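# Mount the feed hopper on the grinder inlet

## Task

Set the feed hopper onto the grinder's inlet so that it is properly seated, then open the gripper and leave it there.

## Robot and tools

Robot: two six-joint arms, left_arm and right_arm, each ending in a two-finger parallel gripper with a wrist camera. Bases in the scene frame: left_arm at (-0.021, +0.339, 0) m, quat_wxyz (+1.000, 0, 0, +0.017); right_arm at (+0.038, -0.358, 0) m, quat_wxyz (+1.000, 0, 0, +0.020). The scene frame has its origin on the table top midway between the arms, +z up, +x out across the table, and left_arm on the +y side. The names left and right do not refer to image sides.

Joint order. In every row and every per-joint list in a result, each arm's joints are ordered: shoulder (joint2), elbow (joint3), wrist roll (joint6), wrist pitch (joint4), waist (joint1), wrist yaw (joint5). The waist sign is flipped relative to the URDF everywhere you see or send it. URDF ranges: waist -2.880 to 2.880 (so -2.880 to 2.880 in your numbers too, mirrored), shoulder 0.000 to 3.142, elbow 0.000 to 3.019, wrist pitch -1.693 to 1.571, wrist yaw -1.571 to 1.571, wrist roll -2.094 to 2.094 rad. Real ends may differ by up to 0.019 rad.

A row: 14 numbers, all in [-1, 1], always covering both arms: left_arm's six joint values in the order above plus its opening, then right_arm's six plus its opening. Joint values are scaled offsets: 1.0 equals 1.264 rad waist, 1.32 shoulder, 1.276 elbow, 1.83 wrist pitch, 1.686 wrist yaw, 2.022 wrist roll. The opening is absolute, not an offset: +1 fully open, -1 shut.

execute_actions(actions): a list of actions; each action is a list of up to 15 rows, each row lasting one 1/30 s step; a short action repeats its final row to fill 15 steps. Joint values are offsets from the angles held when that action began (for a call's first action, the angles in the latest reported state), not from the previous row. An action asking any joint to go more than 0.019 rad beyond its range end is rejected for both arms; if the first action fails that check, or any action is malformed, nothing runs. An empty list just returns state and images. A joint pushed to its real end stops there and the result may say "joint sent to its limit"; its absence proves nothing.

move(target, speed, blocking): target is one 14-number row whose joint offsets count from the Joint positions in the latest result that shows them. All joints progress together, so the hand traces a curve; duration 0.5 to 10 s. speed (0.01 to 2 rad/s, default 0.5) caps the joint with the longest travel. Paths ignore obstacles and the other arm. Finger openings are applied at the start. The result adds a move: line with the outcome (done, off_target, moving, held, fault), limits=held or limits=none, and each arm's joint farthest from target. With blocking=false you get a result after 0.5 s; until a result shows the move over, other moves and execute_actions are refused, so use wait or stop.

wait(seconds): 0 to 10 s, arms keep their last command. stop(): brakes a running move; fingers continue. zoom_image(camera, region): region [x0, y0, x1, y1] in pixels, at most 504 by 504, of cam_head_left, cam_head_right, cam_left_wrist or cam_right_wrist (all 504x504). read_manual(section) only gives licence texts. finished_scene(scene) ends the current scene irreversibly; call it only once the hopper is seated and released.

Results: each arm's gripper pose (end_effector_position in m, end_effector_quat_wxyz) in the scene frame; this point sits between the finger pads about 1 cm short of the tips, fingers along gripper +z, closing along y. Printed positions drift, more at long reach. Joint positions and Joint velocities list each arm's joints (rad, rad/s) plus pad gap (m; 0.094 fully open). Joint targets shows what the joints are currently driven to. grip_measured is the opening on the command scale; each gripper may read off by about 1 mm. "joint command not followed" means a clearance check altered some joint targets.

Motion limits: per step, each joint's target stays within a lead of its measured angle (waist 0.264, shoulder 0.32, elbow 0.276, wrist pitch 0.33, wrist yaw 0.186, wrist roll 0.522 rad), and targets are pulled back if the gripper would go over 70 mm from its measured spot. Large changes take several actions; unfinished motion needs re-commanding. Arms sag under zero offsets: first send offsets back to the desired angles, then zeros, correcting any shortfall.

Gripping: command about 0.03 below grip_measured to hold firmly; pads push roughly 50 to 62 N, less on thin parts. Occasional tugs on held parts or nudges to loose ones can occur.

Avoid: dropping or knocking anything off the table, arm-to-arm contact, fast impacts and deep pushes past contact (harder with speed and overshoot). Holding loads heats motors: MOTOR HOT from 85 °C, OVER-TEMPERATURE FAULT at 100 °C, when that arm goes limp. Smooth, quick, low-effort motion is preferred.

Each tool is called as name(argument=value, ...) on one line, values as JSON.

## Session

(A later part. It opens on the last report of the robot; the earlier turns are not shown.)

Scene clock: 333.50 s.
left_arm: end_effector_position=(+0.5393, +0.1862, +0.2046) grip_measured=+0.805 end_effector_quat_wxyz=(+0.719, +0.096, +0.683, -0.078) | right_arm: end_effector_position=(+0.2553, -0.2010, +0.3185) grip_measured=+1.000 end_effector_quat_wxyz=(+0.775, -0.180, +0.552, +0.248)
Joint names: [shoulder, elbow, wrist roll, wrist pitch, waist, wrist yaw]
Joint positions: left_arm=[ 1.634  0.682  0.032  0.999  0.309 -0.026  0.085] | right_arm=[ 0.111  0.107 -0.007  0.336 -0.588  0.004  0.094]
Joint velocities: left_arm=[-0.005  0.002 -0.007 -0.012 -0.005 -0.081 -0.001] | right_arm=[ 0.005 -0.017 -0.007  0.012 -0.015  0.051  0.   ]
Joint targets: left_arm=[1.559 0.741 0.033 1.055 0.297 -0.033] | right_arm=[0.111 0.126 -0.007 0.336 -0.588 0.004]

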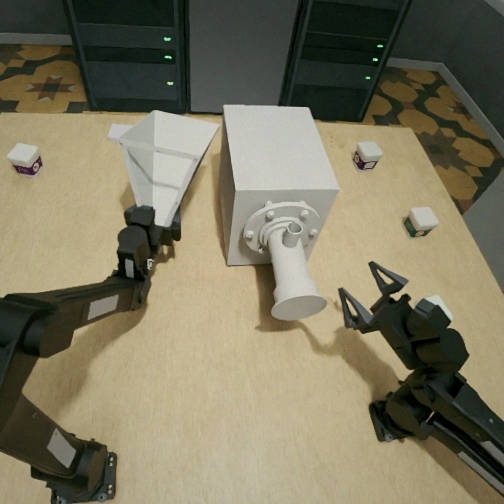

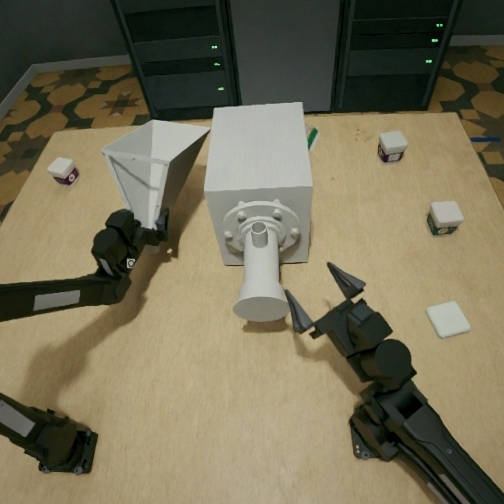

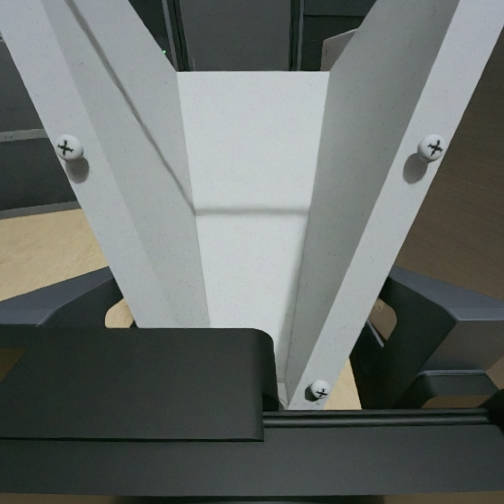

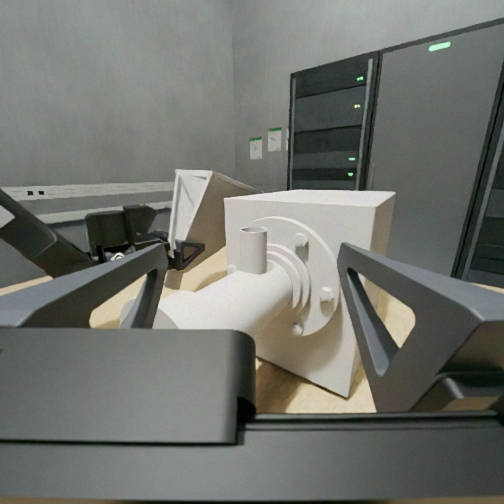

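execute_actions(actions=[[[-0.085,0.032,0,0.032,-0.02,0.01,0.55,0,0.015,0,0,0,0,1]],[[-0.085,0.032,0,0.032,-0.02,0.01,0.55,0,0.015,0,0,0,0,1]],[[-0.085,0.036,0,0.032,0,0,0.55,0,0.015,0,0,0,0,1]],[[-0.085,0.036,0,0.032,0,0,0.55,0,0.015,0,0,0,0,1]]])

Scene clock: 344.40 s.
left_arm: end_effector_position=(+0.5199, +0.2029, +0.1682) grip_measured=+0.805 end_effector_quat_wxyz=(+0.686, +0.101, +0.716, -0.075) | right_arm: end_effector_position=(+0.2553, -0.2010, +0.3185) grip_measured=+1.000 end_effector_quat_wxyz=(+0.775, -0.180, +0.552, +0.248)
Joint names: [shoulder, elbow, wrist roll, wrist pitch, waist, wrist yaw]
Joint positions: left_arm=[1.627 0.611 0.032 0.969 0.28  0.003 0.085] | right_arm=[ 0.111  0.107 -0.007  0.336 -0.588  0.004  0.094]
Joint velocities: left_arm=[-0.005 -0.007  0.037 -0.007  0.005  0.007 -0.   ] | right_arm=[ 0.005 -0.022 -0.022 -0.012  0.005 -0.051  0.   ]
Joint targets: left_arm=[1.536 0.659 0.032 1.022 0.280 0.003] | right_arm=[0.111 0.126 -0.007 0.336 -0.588 0.004]

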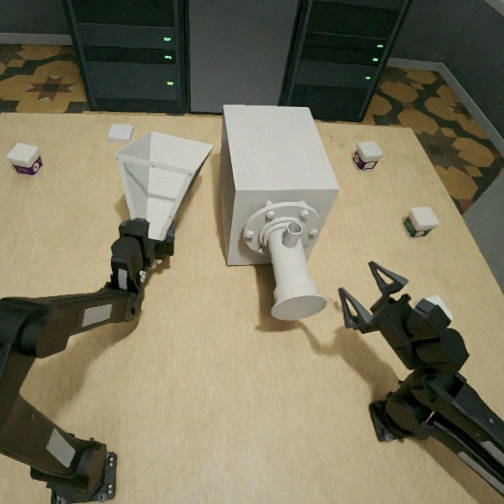

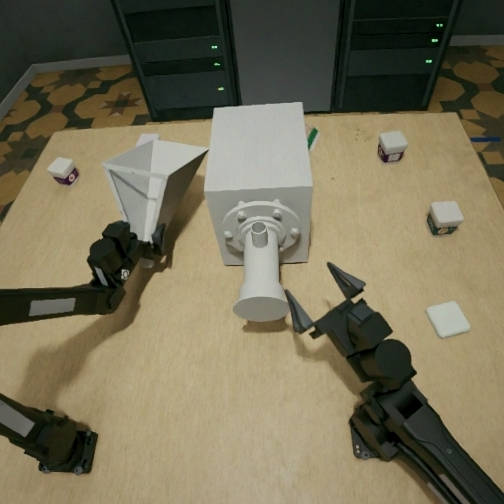

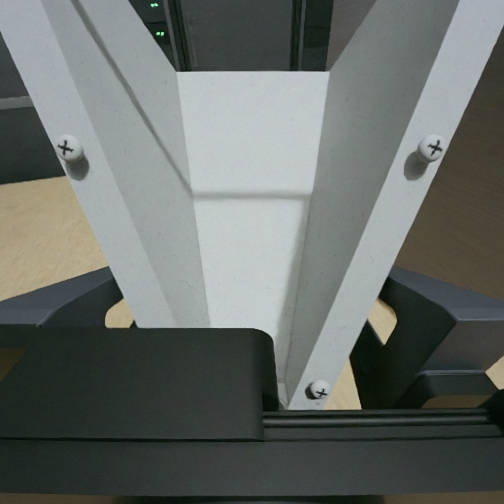

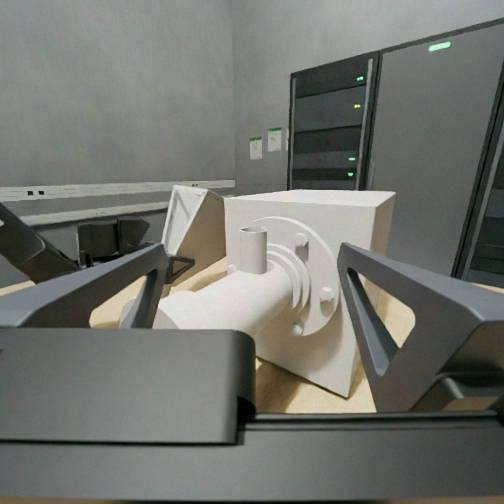

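execute_actions(actions=[[[-0.12,-0.01,0,0.04,0,0,0.55,0,0.015,0,0,0,0,1]],[[-0.12,-0.01,0,0.04,0,0,0.55,0,0.015,0,0,0,0,1]],[[-0.12,0,0,0.04,0,0,0.55,0,0.015,0,0,0,0,1]],[[-0.12,0.02,0,0.04,0,0,0.55,0,0.015,0,0,0,0,1]],[[-0.1,0.04,0,0.035,0,0,0.55,0,0.015,0,0,0,0,1]]])

Scene clock: 355.17 s.
left_arm: end_effector_position=(+0.4168, +0.2288, +0.2258) grip_measured=+0.805 end_effector_quat_wxyz=(+0.724, +0.096, +0.679, -0.079) | right_arm: end_effector_position=(+0.2553, -0.2010, +0.3185) grip_measured=+1.000 end_effector_quat_wxyz=(+0.775, -0.180, +0.552, +0.248)
Joint names: [shoulder, elbow, wrist roll, wrist pitch, waist, wrist yaw]
Joint positions: left_arm=[1.259 0.353 0.032 0.966 0.28  0.003 0.085] | right_arm=[ 0.111  0.107 -0.007  0.336 -0.588  0.004  0.094]
Joint velocities: left_arm=[-0.015 -0.002  0.037  0.002 -0.005 -0.007 -0.   ] | right_arm=[-0.005 -0.002  0.051 -0.012  0.005  0.022  0.   ]
Joint targets: left_arm=[1.191 0.413 0.032 1.033 0.280 0.003] | right_arm=[0.111 0.126 -0.007 0.336 -0.588 0.004]

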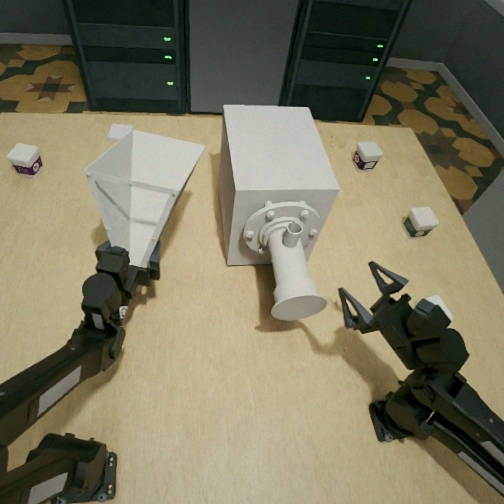

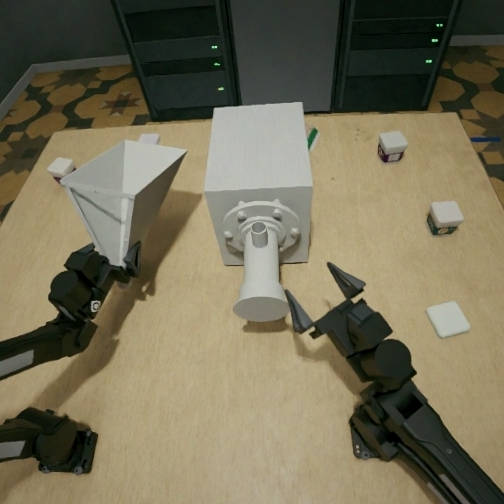

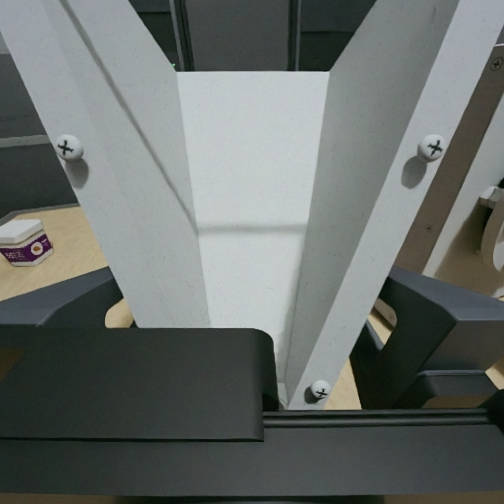

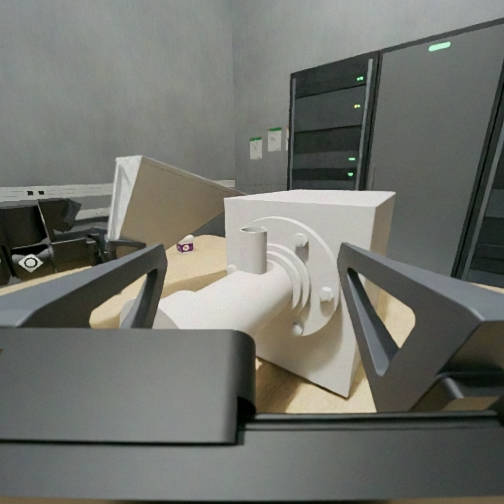

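execute_actions(actions=[[[-0.1,0.055,0,0.035,0,0,0.55,0,0.2,0,-0.15,0,0,1]],[[-0.1,0.055,0,0.035,0,0,0.55,0,0.2,0,-0.15,0,0,1]],[[-0.1,0.055,0,0.035,0,0,0.55,0,0.2,0,-0.15,0,0,1]],[[-0.1,0.055,0,0.035,0,0,0.55,0,0.2,0,-0.15,0,0,1]],[[-0.1,0.055,0,0.035,0,0,0.55,0.1,0.2,0,-0.15,0,0,1]],[[-0.1,0.055,0,0.035,0,0,0.55,0.1,0.2,0,-0.15,0,0,1]],[[-0.03,0.055,0,0.1,0,0,0.55,0.1,0.2,0,-0.1,0,0,1]],[[-0.03,0.055,0,0.1,0,0,0.55,0,0.02,0,0,0,0,1]],[[-0.03,0.055,0,0.1,0,0,0.55,0,0.02,0,0,0,0,1]],[[-0.03,0.055,0,0.1,0,0,0.55,0,0.02,0,0,0,0,1]]])

Scene clock: 378.10 s.
left_arm: end_effector_position=(+0.2986, +0.2584, +0.4408) grip_measured=+0.805 end_effector_quat_wxyz=(+0.922, +0.054, +0.371, -0.099) | right_arm: end_effector_position=(+0.1007, -0.3135, +0.7131) grip_measured=+1.000 end_effector_quat_wxyz=(+0.636, -0.232, +0.707, +0.203)
Joint names: [shoulder, elbow, wrist roll, wrist pitch, waist, wrist yaw]
Joint positions: left_arm=[0.884 0.326 0.033 1.359 0.28  0.003 0.085] | right_arm=[ 0.506  1.789 -0.007 -1.391 -0.588  0.004  0.094]
Joint velocities: left_arm=[-0.005 -0.002 -0.007 -0.017  0.005 -0.037 -0.001] | right_arm=[-0.005 -0.007 -0.007  0.012  0.005 -0.051  0.   ]
Joint targets: left_arm=[0.840 0.397 0.033 1.424 0.280 0.003] | right_arm=[0.506 1.814 -0.007 -1.391 -0.588 0.004]

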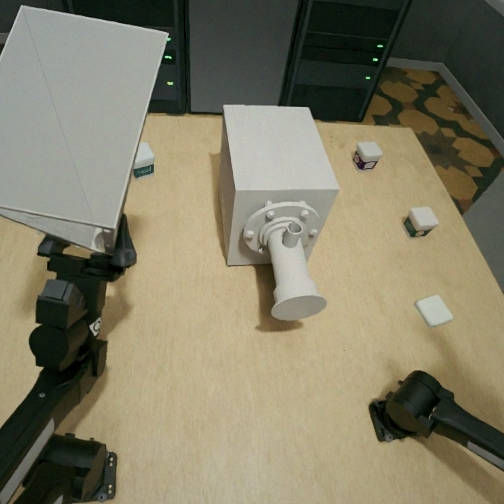

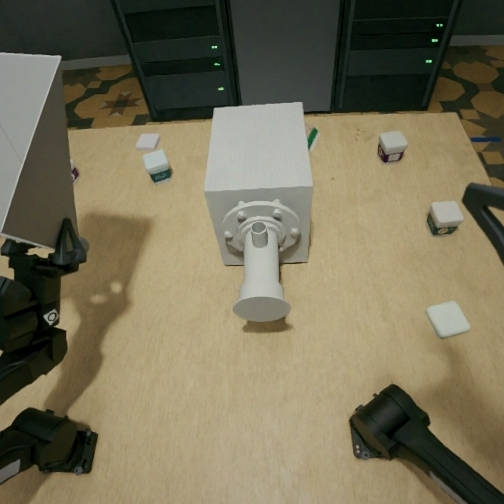

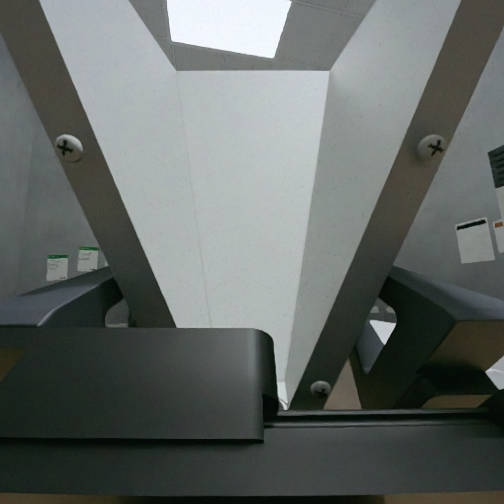

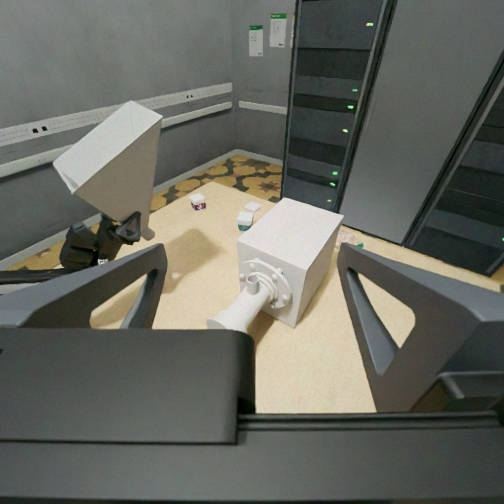

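Curl more, swing, then raise the elbow moderately.

execute_actions(actions=[[[-0.03,0.05,0,0.1,0.07,0,0.55,0,0.02,0,0,0,0,1]],[[-0.07,0.05,0,0.02,0.09,0,0.55,0,0.02,0,0,0,0,1]],[[-0.07,0.05,0,0.02,0.1,0,0.55,0,0.02,0,0,0,0,1]],[[-0.03,0.05,0,0.02,0.1,0,0.55,0,0.02,0,0,0,0,1]],[[-0.03,0.05,0,0.02,0.08,0,0.55,0,0.02,0,0,0,0,1]],[[-0.01,0.13,0,0.01,0,0,0.55,0,0.02,0,0,0,0,1]],[[-0.01,0.13,0,0.01,0,0,0.55,0,0.02,0,0,0,0,1]],[[-0.01,0.13,0,0.01,0,0,0.55,0,0.02,0,0,0,0,1]],[[-0.01,0.13,0,0.01,0,0,0.55,0,0.02,0,0,0,0,1]]])

Scene clock: 390.20 s.
left_arm: end_effector_position=(+0.1552, +0.1396, +0.5807) grip_measured=+0.805 end_effector_quat_wxyz=(+0.905, +0.080, +0.159, -0.387) | right_arm: end_effector_position=(+0.1007, -0.3135, +0.7131) grip_measured=+1.000 end_effector_quat_wxyz=(+0.636, -0.232, +0.707, +0.203)
Joint names: [shoulder, elbow, wrist roll, wrist pitch, waist, wrist yaw]
Joint positions: left_arm=[0.817 0.544 0.034 1.485 0.874 0.012 0.085] | right_arm=[ 0.506  1.789 -0.007 -1.391 -0.588  0.004  0.094]
Joint velocities: left_arm=[-0.024  0.012 -0.007  0.007  0.015 -0.051 -0.   ] | right_arm=[ 0.005 -0.007  0.11  -0.002  0.005 -0.037  0.   ]
Joint targets: left_arm=[0.788 0.654 0.034 1.504 0.874 0.012] | right_arm=[0.506 1.814 -0.007 -1.391 -0.588 0.004]

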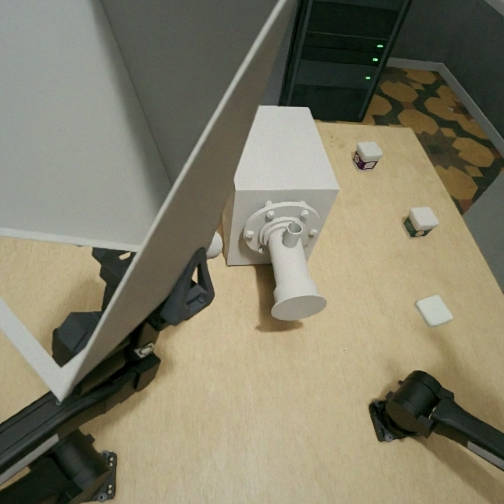

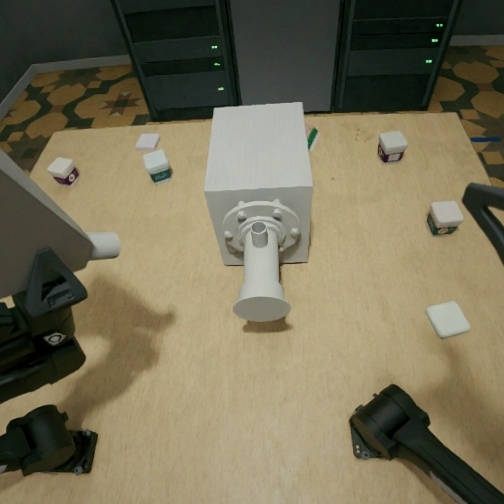

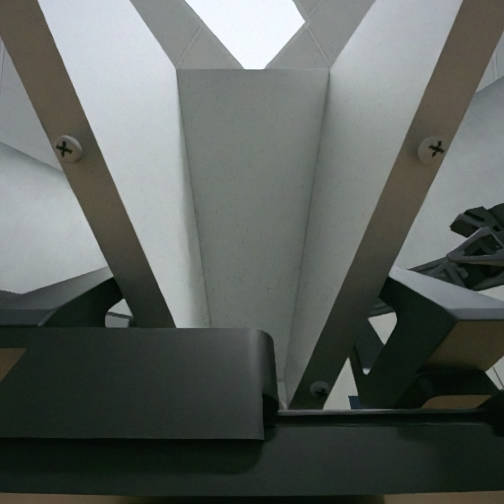

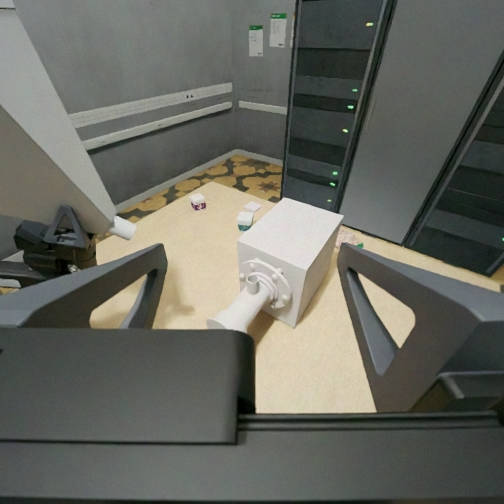

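execute_actions(actions=[[[0.02,0.13,-0.015,0.01,-0.04,-0.01,0.55,0,0.02,0,0,0,0,1]],[[0.02,0.13,-0.015,0.01,0,0,0.55,0,0.02,0,0,0,0,1]],[[0.015,0.13,0,0.01,0,0,0.55,0,0.02,0,0,0,0,1]],[[0.01,0.13,0,0.01,0,0,0.55,0,0.02,0,0,0,0,1]],[[0,0.13,0,0.01,0,0,0.55,0,0.02,0,0,0,0,1]],[[-0.03,0.06,0,0.01,0,0,0.55,0,0.02,0,0,0,0,1]]])

Scene clock: 401.60 s.
left_arm: end_effector_position=(+0.2279, +0.0888, +0.6373) grip_measured=+0.797 end_effector_quat_wxyz=(+0.911, +0.059, +0.151, -0.379) | right_arm: end_effector_position=(+0.1007, -0.3135, +0.7131) grip_measured=+1.000 end_effector_quat_wxyz=(+0.636, -0.232, +0.707, +0.203)
Joint names: [shoulder, elbow, wrist roll, wrist pitch, waist, wrist yaw]
Joint positions: left_arm=[ 1.08   0.837  0.001  1.488  0.826 -0.007  0.084] | right_arm=[ 0.506  1.789 -0.007 -1.391 -0.588  0.004  0.094]
Joint velocities: left_arm=[-0.005  0.002 -0.037 -0.007 -0.005  0.022 -0.001] | right_arm=[-0.005 -0.002 -0.022  0.007  0.005  0.066  0.   ]
Joint targets: left_arm=[1.041 0.913 0.001 1.506 0.826 -0.007] | right_arm=[0.506 1.814 -0.007 -1.391 -0.588 0.004]

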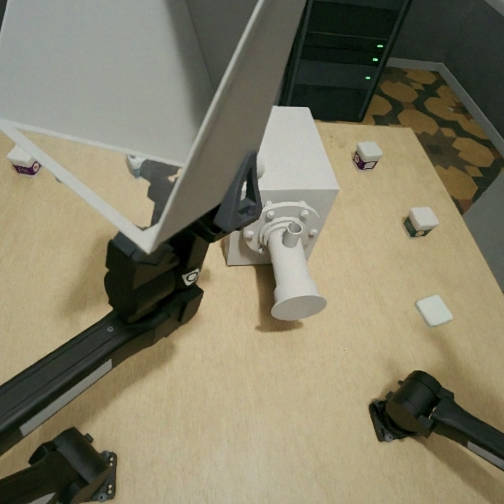

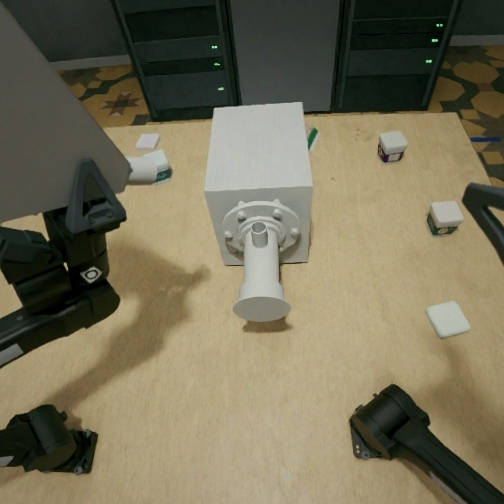

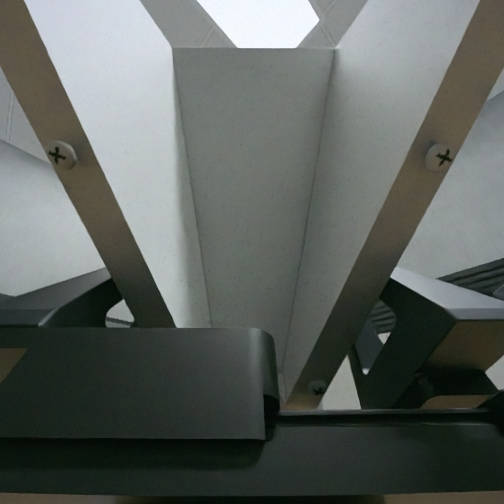

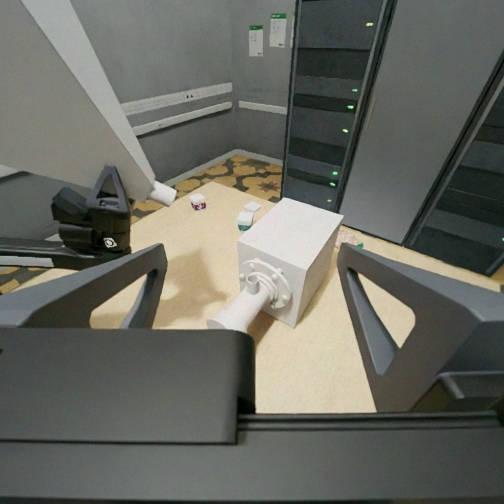

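execute_actions(actions=[[[0.01,0.055,0,-0.05,0,0,0.55,0,0.02,0,0,0,0,1]],[[0,0.055,0,-0.05,0,0,0.55,0,0.02,0,0,0,0,1]],[[0,0.055,0,-0.05,0,0,0.55,0,0.02,0,0,0,0,1]],[[-0.04,0.055,0,-0.04,0,0,0.55,0,0.02,0,0,0,0,1]],[[-0.045,0.055,0,-0.03,0,0,0.55,0,0.02,0,0,0,0,1]],[[-0.045,0.055,0,-0.02,0,0,0.55,0,0.02,0,0,0,0,1]]])

Scene clock: 411.20 s.
left_arm: end_effector_position=(+0.3861, -0.0711, +0.3840) grip_measured=+0.723 end_effector_quat_wxyz=(+0.733, +0.232, +0.563, -0.303) | right_arm: end_effector_position=(+0.1007, -0.3135, +0.7131) grip_measured=+1.000 end_effector_quat_wxyz=(+0.636, -0.232, +0.707, +0.203)
Joint names: [shoulder, elbow, wrist roll, wrist pitch, waist, wrist yaw]
Joint positions: left_arm=[ 1.367  0.832  0.001  0.797  0.826 -0.007  0.081] | right_arm=[ 0.506  1.789 -0.007 -1.391 -0.588  0.004  0.094]
Joint velocities: left_arm=[ 0.005 -0.012  0.022 -0.017 -0.005 -0.007  0.   ] | right_arm=[-0.015 -0.012 -0.022 -0.007  0.015 -0.081  0.   ]
Joint targets: left_arm=[1.299 0.892 0.001 0.845 0.826 -0.007] | right_arm=[0.506 1.814 -0.007 -1.391 -0.588 0.004]

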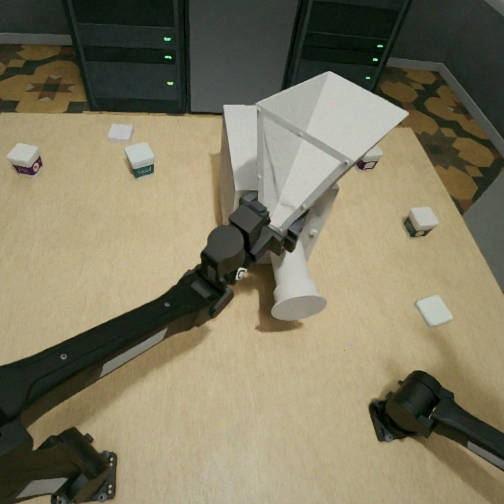

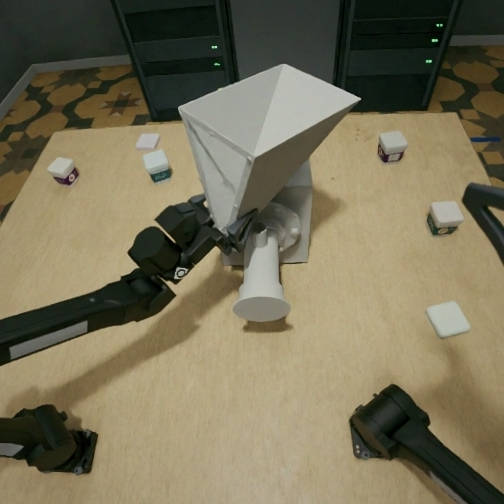

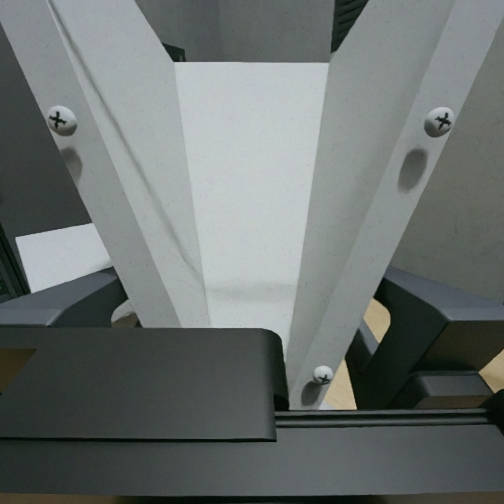

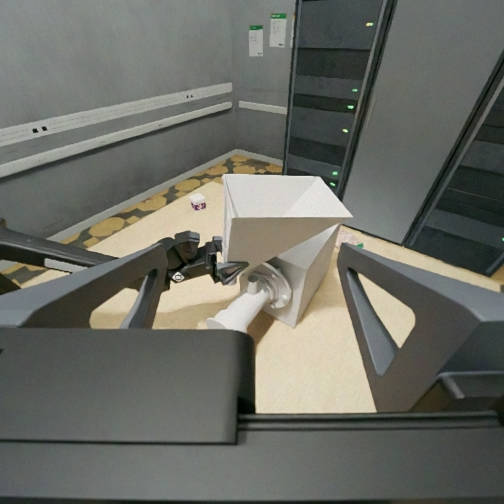

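execute_actions(actions=[[[-0.0515,0.047,0,0.026,0,0,0.55,0.115,0.085,0,-0.035,-0.05,0,0.4]],[[-0.0515,0.047,0,0.026,0,0,0.55,0.115,0.085,0,-0.035,-0.05,0,0.4]],[[-0.0515,0.047,0,0.026,0,0,0.55,0.11,0.085,0,-0.035,0,0,0.4]],[[-0.0515,0.047,0,0.026,0,0,0.55,0.1,0.08,0,-0.035,0,0,0.4]],[[-0.0515,0.047,0,0.026,0,0,0.55,0.08,0.05,0,-0.02,0,0,0.4]]])

Scene clock: 425.90 s.
left_arm: end_effector_position=(+0.3861, -0.0710, +0.3816) grip_measured=+0.723 end_effector_quat_wxyz=(+0.732, +0.233, +0.565, -0.303) | right_arm: end_effector_position=(+0.3331, -0.0858, +0.6691) grip_measured=+0.403 end_effector_quat_wxyz=(+0.406, -0.331, +0.837, +0.156)
Joint names: [shoulder, elbow, wrist roll, wrist pitch, waist, wrist yaw]
Joint positions: left_arm=[ 1.368  0.83   0.001  0.795  0.826 -0.007  0.081] | right_arm=[ 1.293  2.235 -0.007 -1.612 -0.707  0.004  0.066]
Joint velocities: left_arm=[-0.005 -0.012  0.022 -0.002  0.015 -0.007  0.001] | right_arm=[-0.063 -0.007 -0.037 -0.002 -0.005  0.022 -0.001]
Joint targets: left_arm=[1.301 0.889 0.001 0.842 0.826 -0.007] | right_arm=[1.281 2.251 -0.007 -1.626 -0.707 0.004]

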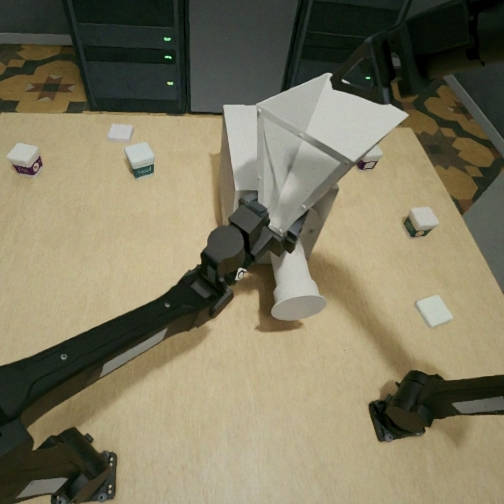

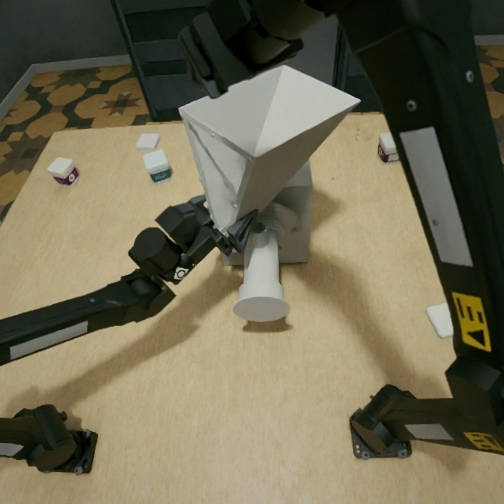

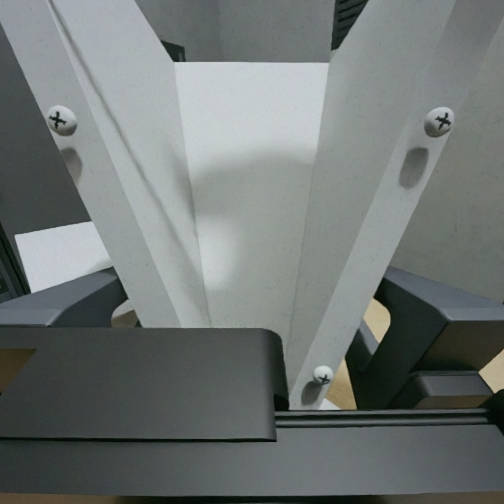

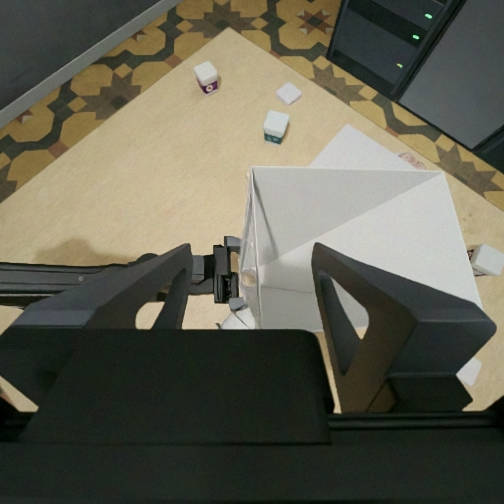

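execute_actions(actions=[[[-0.0515,0.047,0,0.026,0,0,0.55,-0.005,-0.08,0,0,0.015,0,0.2],[-0.0515,0.047,0,0.026,0,0,0.55,-0.005,-0.12,0,0,0.015,0,0.2]],[[-0.0515,0.047,0,0.026,0,0,0.55,-0.008,-0.08,0,0,0,0,0.2]],[[-0.0515,0.047,0,0.026,0,0,0.55,-0.008,0.015,0,0,0,0,0.2]]])

Scene clock: 434.57 s.
left_arm: end_effector_position=(+0.3861, -0.0710, +0.3816) grip_measured=+0.723 end_effector_quat_wxyz=(+0.732, +0.233, +0.565, -0.303) | right_arm: end_effector_position=(+0.3515, -0.0749, +0.5643) grip_measured=+0.203 end_effector_quat_wxyz=(+0.305, -0.343, +0.881, +0.115)
Joint names: [shoulder, elbow, wrist roll, wrist pitch, waist, wrist yaw]
Joint positions: left_arm=[ 1.368  0.83   0.001  0.795  0.826 -0.007  0.081] | right_arm=[ 1.278  1.976 -0.007 -1.605 -0.696  0.004  0.057]
Joint velocities: left_arm=[-0.005  0.012 -0.081 -0.007 -0.015  0.037 -0.001] | right_arm=[-0.015 -0.007  0.007 -0.007  0.015  0.022  0.001]
Joint targets: left_arm=[1.301 0.889 0.001 0.842 0.826 -0.007] | right_arm=[1.268 1.995 -0.007 -1.605 -0.696 0.004]

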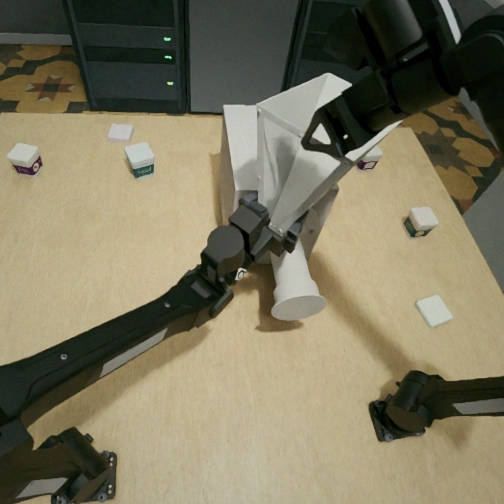

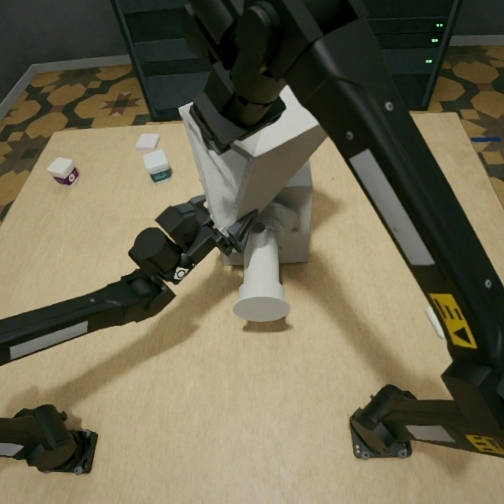

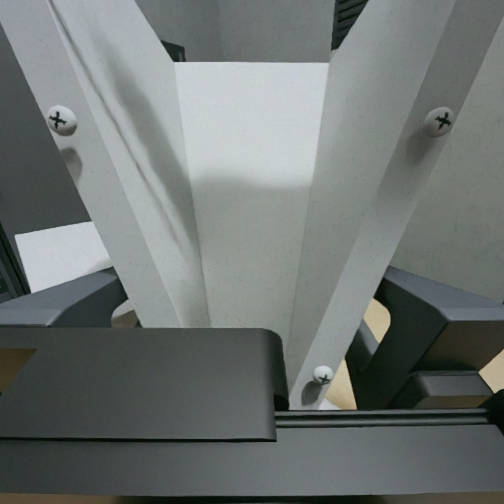

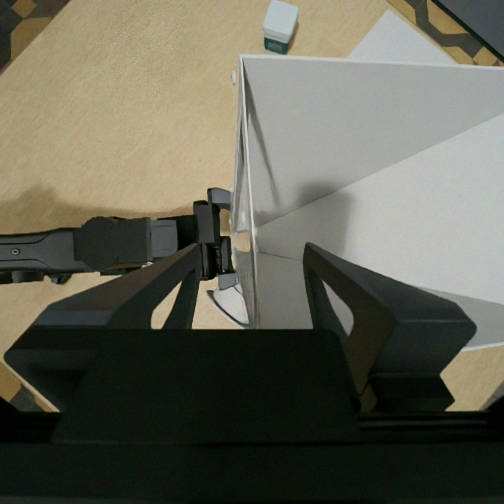

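execute_actions(actions=[[[-0.0515,0.047,0,0.026,0,0,0.55,0.012,-0.05,-0.02,0,0,0,-0.3]],[[-0.0515,0.047,0,0.026,0,0,0.55,0,0.015,0,0,0,0,-0.75]],[[-0.0515,0.047,0,0.026,0,0,0.55,0,0.015,0,0,0,0,-1]],[[-0.0515,0.047,0,0.026,0,0,0.55,-0.03,0.075,0,0.02,0,0,-1]]])

Scene clock: 442.30 s.
left_arm: end_effector_position=(+0.3831, -0.0703, +0.3869) grip_measured=+0.719 end_effector_quat_wxyz=(+0.732, +0.233, +0.561, -0.308) | right_arm: end_effector_position=(+0.3470, -0.0623, +0.5407) grip_measured=-0.921 end_effector_quat_wxyz=(+0.271, -0.356, +0.885, +0.131)
Joint names: [shoulder, elbow, wrist roll, wrist pitch, waist, wrist yaw]
Joint positions: left_arm=[ 1.357  0.83  -0.004  0.791  0.826  0.001  0.081] | right_arm=[ 1.287  1.93  -0.004 -1.605 -0.702 -0.052  0.004]
Joint velocities: left_arm=[-0.005  0.007 -0.066 -0.012  0.005 -0.051 -0.   ] | right_arm=[-0.005  0.012 -0.051 -0.002 -0.005 -0.022 -0.001]
Joint targets: left_arm=[1.301 0.890 -0.004 0.839 0.826 -0.002] | right_arm=[1.249 2.008 -0.019 -1.568 -0.702 -0.029]

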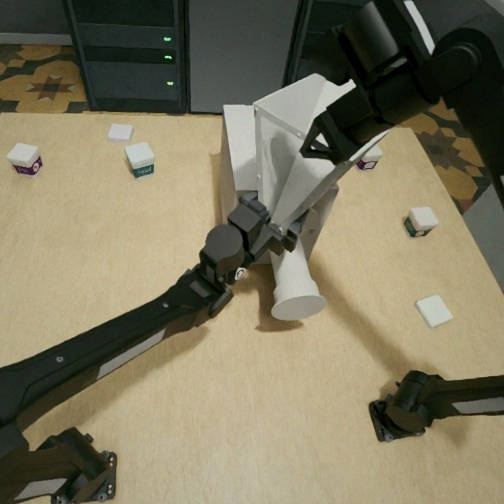

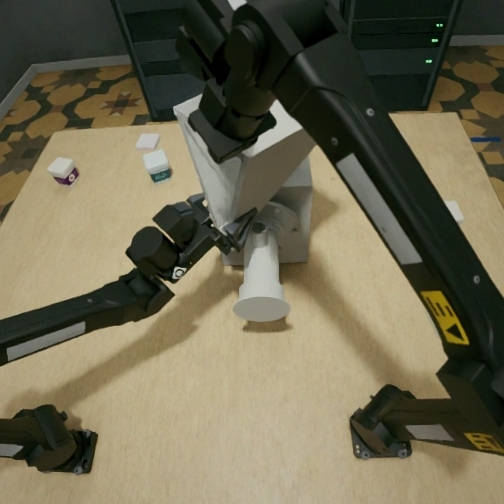

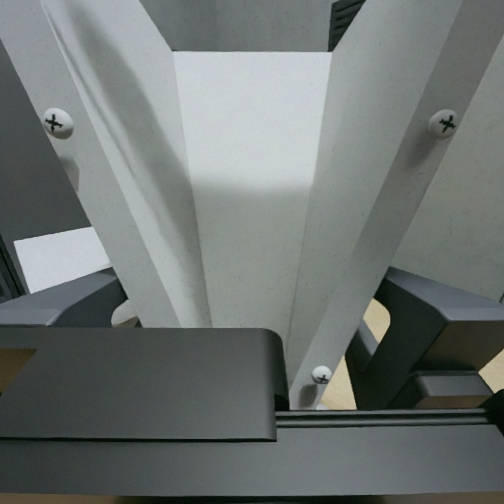

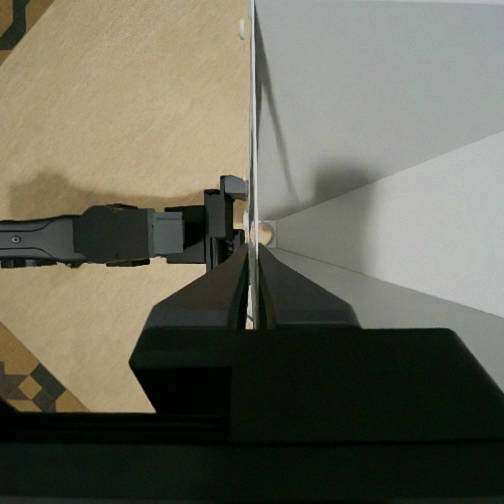

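execute_actions(actions=[[[-0.03,0.085,0,0.02,0,0,0.55,-0.02,0.095,-0.02,0.02,0,0,-1]],[[-0.03,0.085,0,0.02,0,0,0.55,-0.02,0.095,-0.02,0.02,0.01,0,-1]],[[0,0.1,0,0.02,0,0,0.55,-0.02,0.065,-0.02,0.02,0.035,0,-1]]])

Scene clock: 452.17 s.
left_arm: end_effector_position=(+0.3943, -0.0826, +0.4117) grip_measured=+0.716 end_effector_quat_wxyz=(+0.745, +0.232, +0.543, -0.310) | right_arm: end_effector_position=(+0.3539, -0.0728, +0.5646) grip_measured=-0.937 end_effector_quat_wxyz=(+0.294, -0.353, +0.876, +0.144)
Joint names: [shoulder, elbow, wrist roll, wrist pitch, waist, wrist yaw]
Joint positions: left_arm=[1.387 0.903 0.008 0.791 0.826 0.006 0.081] | right_arm=[ 1.287  1.983 -0.036 -1.605 -0.66  -0.084  0.003]
Joint velocities: left_arm=[-0.015 -0.012 -0.022 -0.002  0.015  0.022 -0.   ] | right_arm=[ 0.005 -0.002 -0.022 -0.007  0.005  0.037 -0.001]
Joint targets: left_arm=[1.356 0.998 0.005 0.828 0.826 0.003] | right_arm=[1.261 2.065 -0.056 -1.568 -0.652 -0.069]

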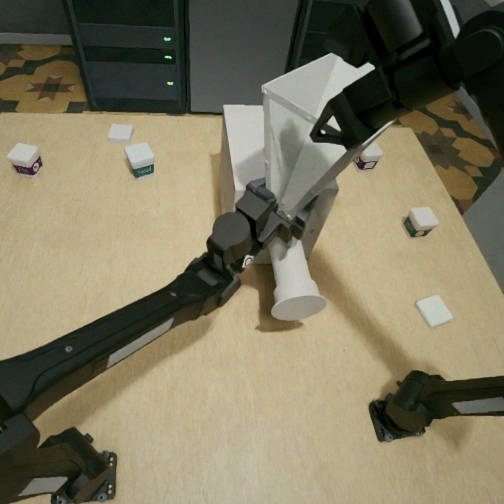

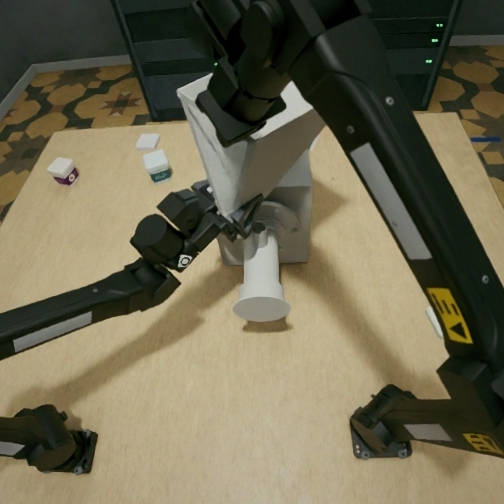

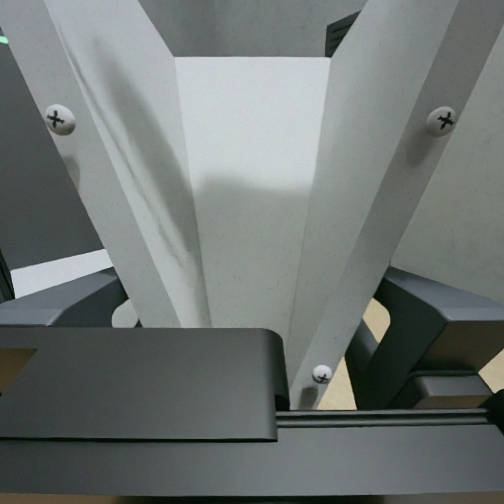

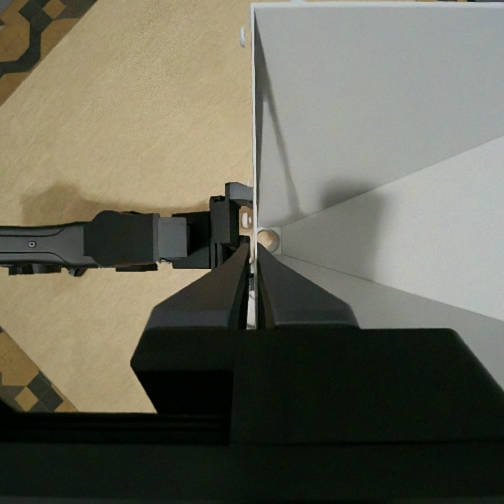

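execute_actions(actions=[[[0,0.1,-0.005,0.035,0,0,0.55,-0.015,0.07,-0.03,0.02,0.025,0.015,-1]],[[0,0.1,0,0.035,0,0,0.55,-0.015,0.07,-0.03,0.02,0.025,0.015,-1]],[[0,0.1,0,0.035,0,0,0.55,-0.015,0.07,-0.03,0.02,0.02,0.015,-1]]])

zoom_image(camera="cam_right_wrist", region=[230,200,310,280])

zoom_image(camera="cam_head_right", region=[200,170,320,290])

Scene clock: 460.30 s.
left_arm: end_effector_position=(+0.4155, -0.1069, +0.4151) grip_measured=+0.716 end_effector_quat_wxyz=(+0.750, +0.233, +0.533, -0.315) | right_arm: end_effector_position=(+0.3710, -0.0932, +0.5657) grip_measured=-0.937 end_effector_quat_wxyz=(+0.305, -0.355, +0.875, +0.122)
Joint names: [shoulder, elbow, wrist roll, wrist pitch, waist, wrist yaw]
Joint positions: left_arm=[1.476 0.99  0.008 0.816 0.826 0.018 0.081] | right_arm=[ 1.287  1.986 -0.102 -1.605 -0.601 -0.076  0.003]
Joint velocities: left_arm=[-0.024 -0.007 -0.007 -0.017  0.015 -0.037  0.   ] | right_arm=[-0.005  0.007  0.007  0.022  0.015 -0.037  0.   ]
Joint targets: left_arm=[1.448 1.085 0.008 0.868 0.826 0.014] | right_arm=[1.267 2.073 -0.144 -1.568 -0.593 -0.054]

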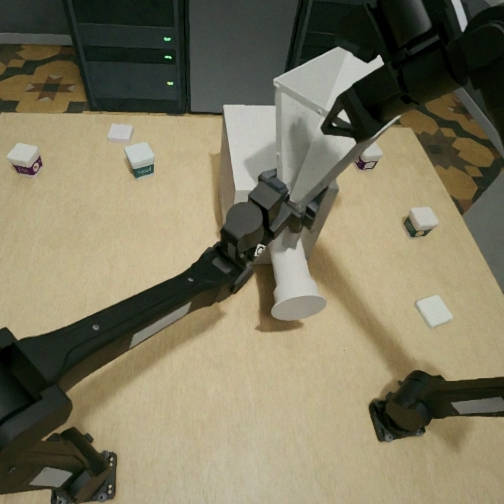

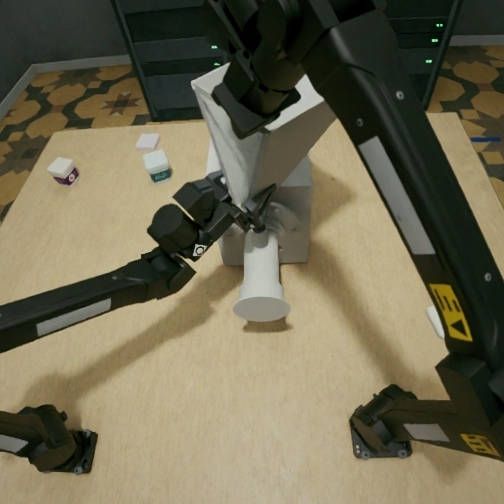

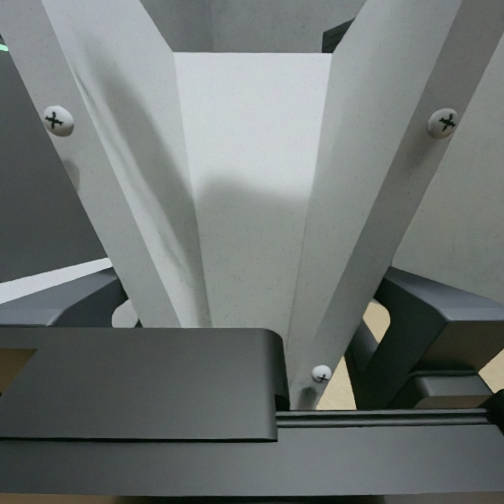

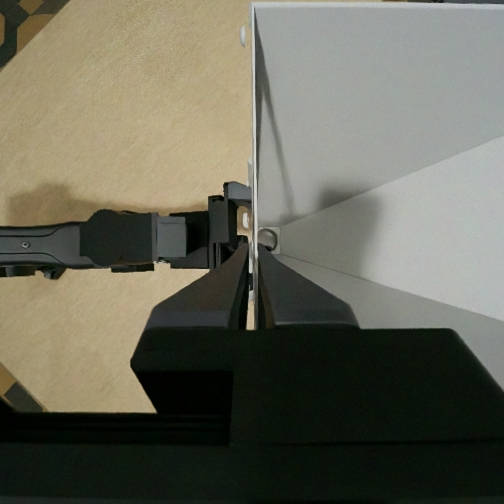

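Region (230, 200, 310, 280) of cam_right_wrist's 504x504 image, scaled by 6.300, with more detail than that image has.

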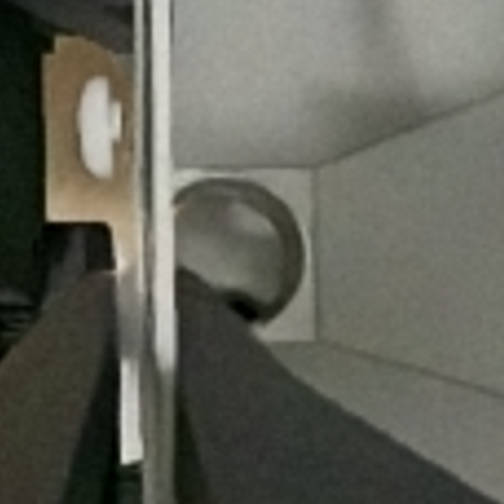

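Region (200, 170, 320, 290) of cam_head_right's 504x504 image, scaled by 4.200, with more detail than that image has.

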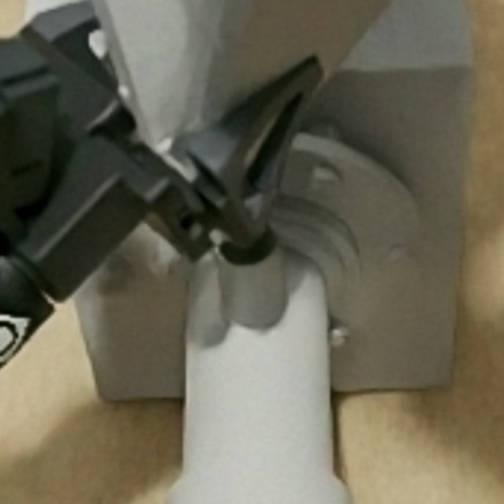

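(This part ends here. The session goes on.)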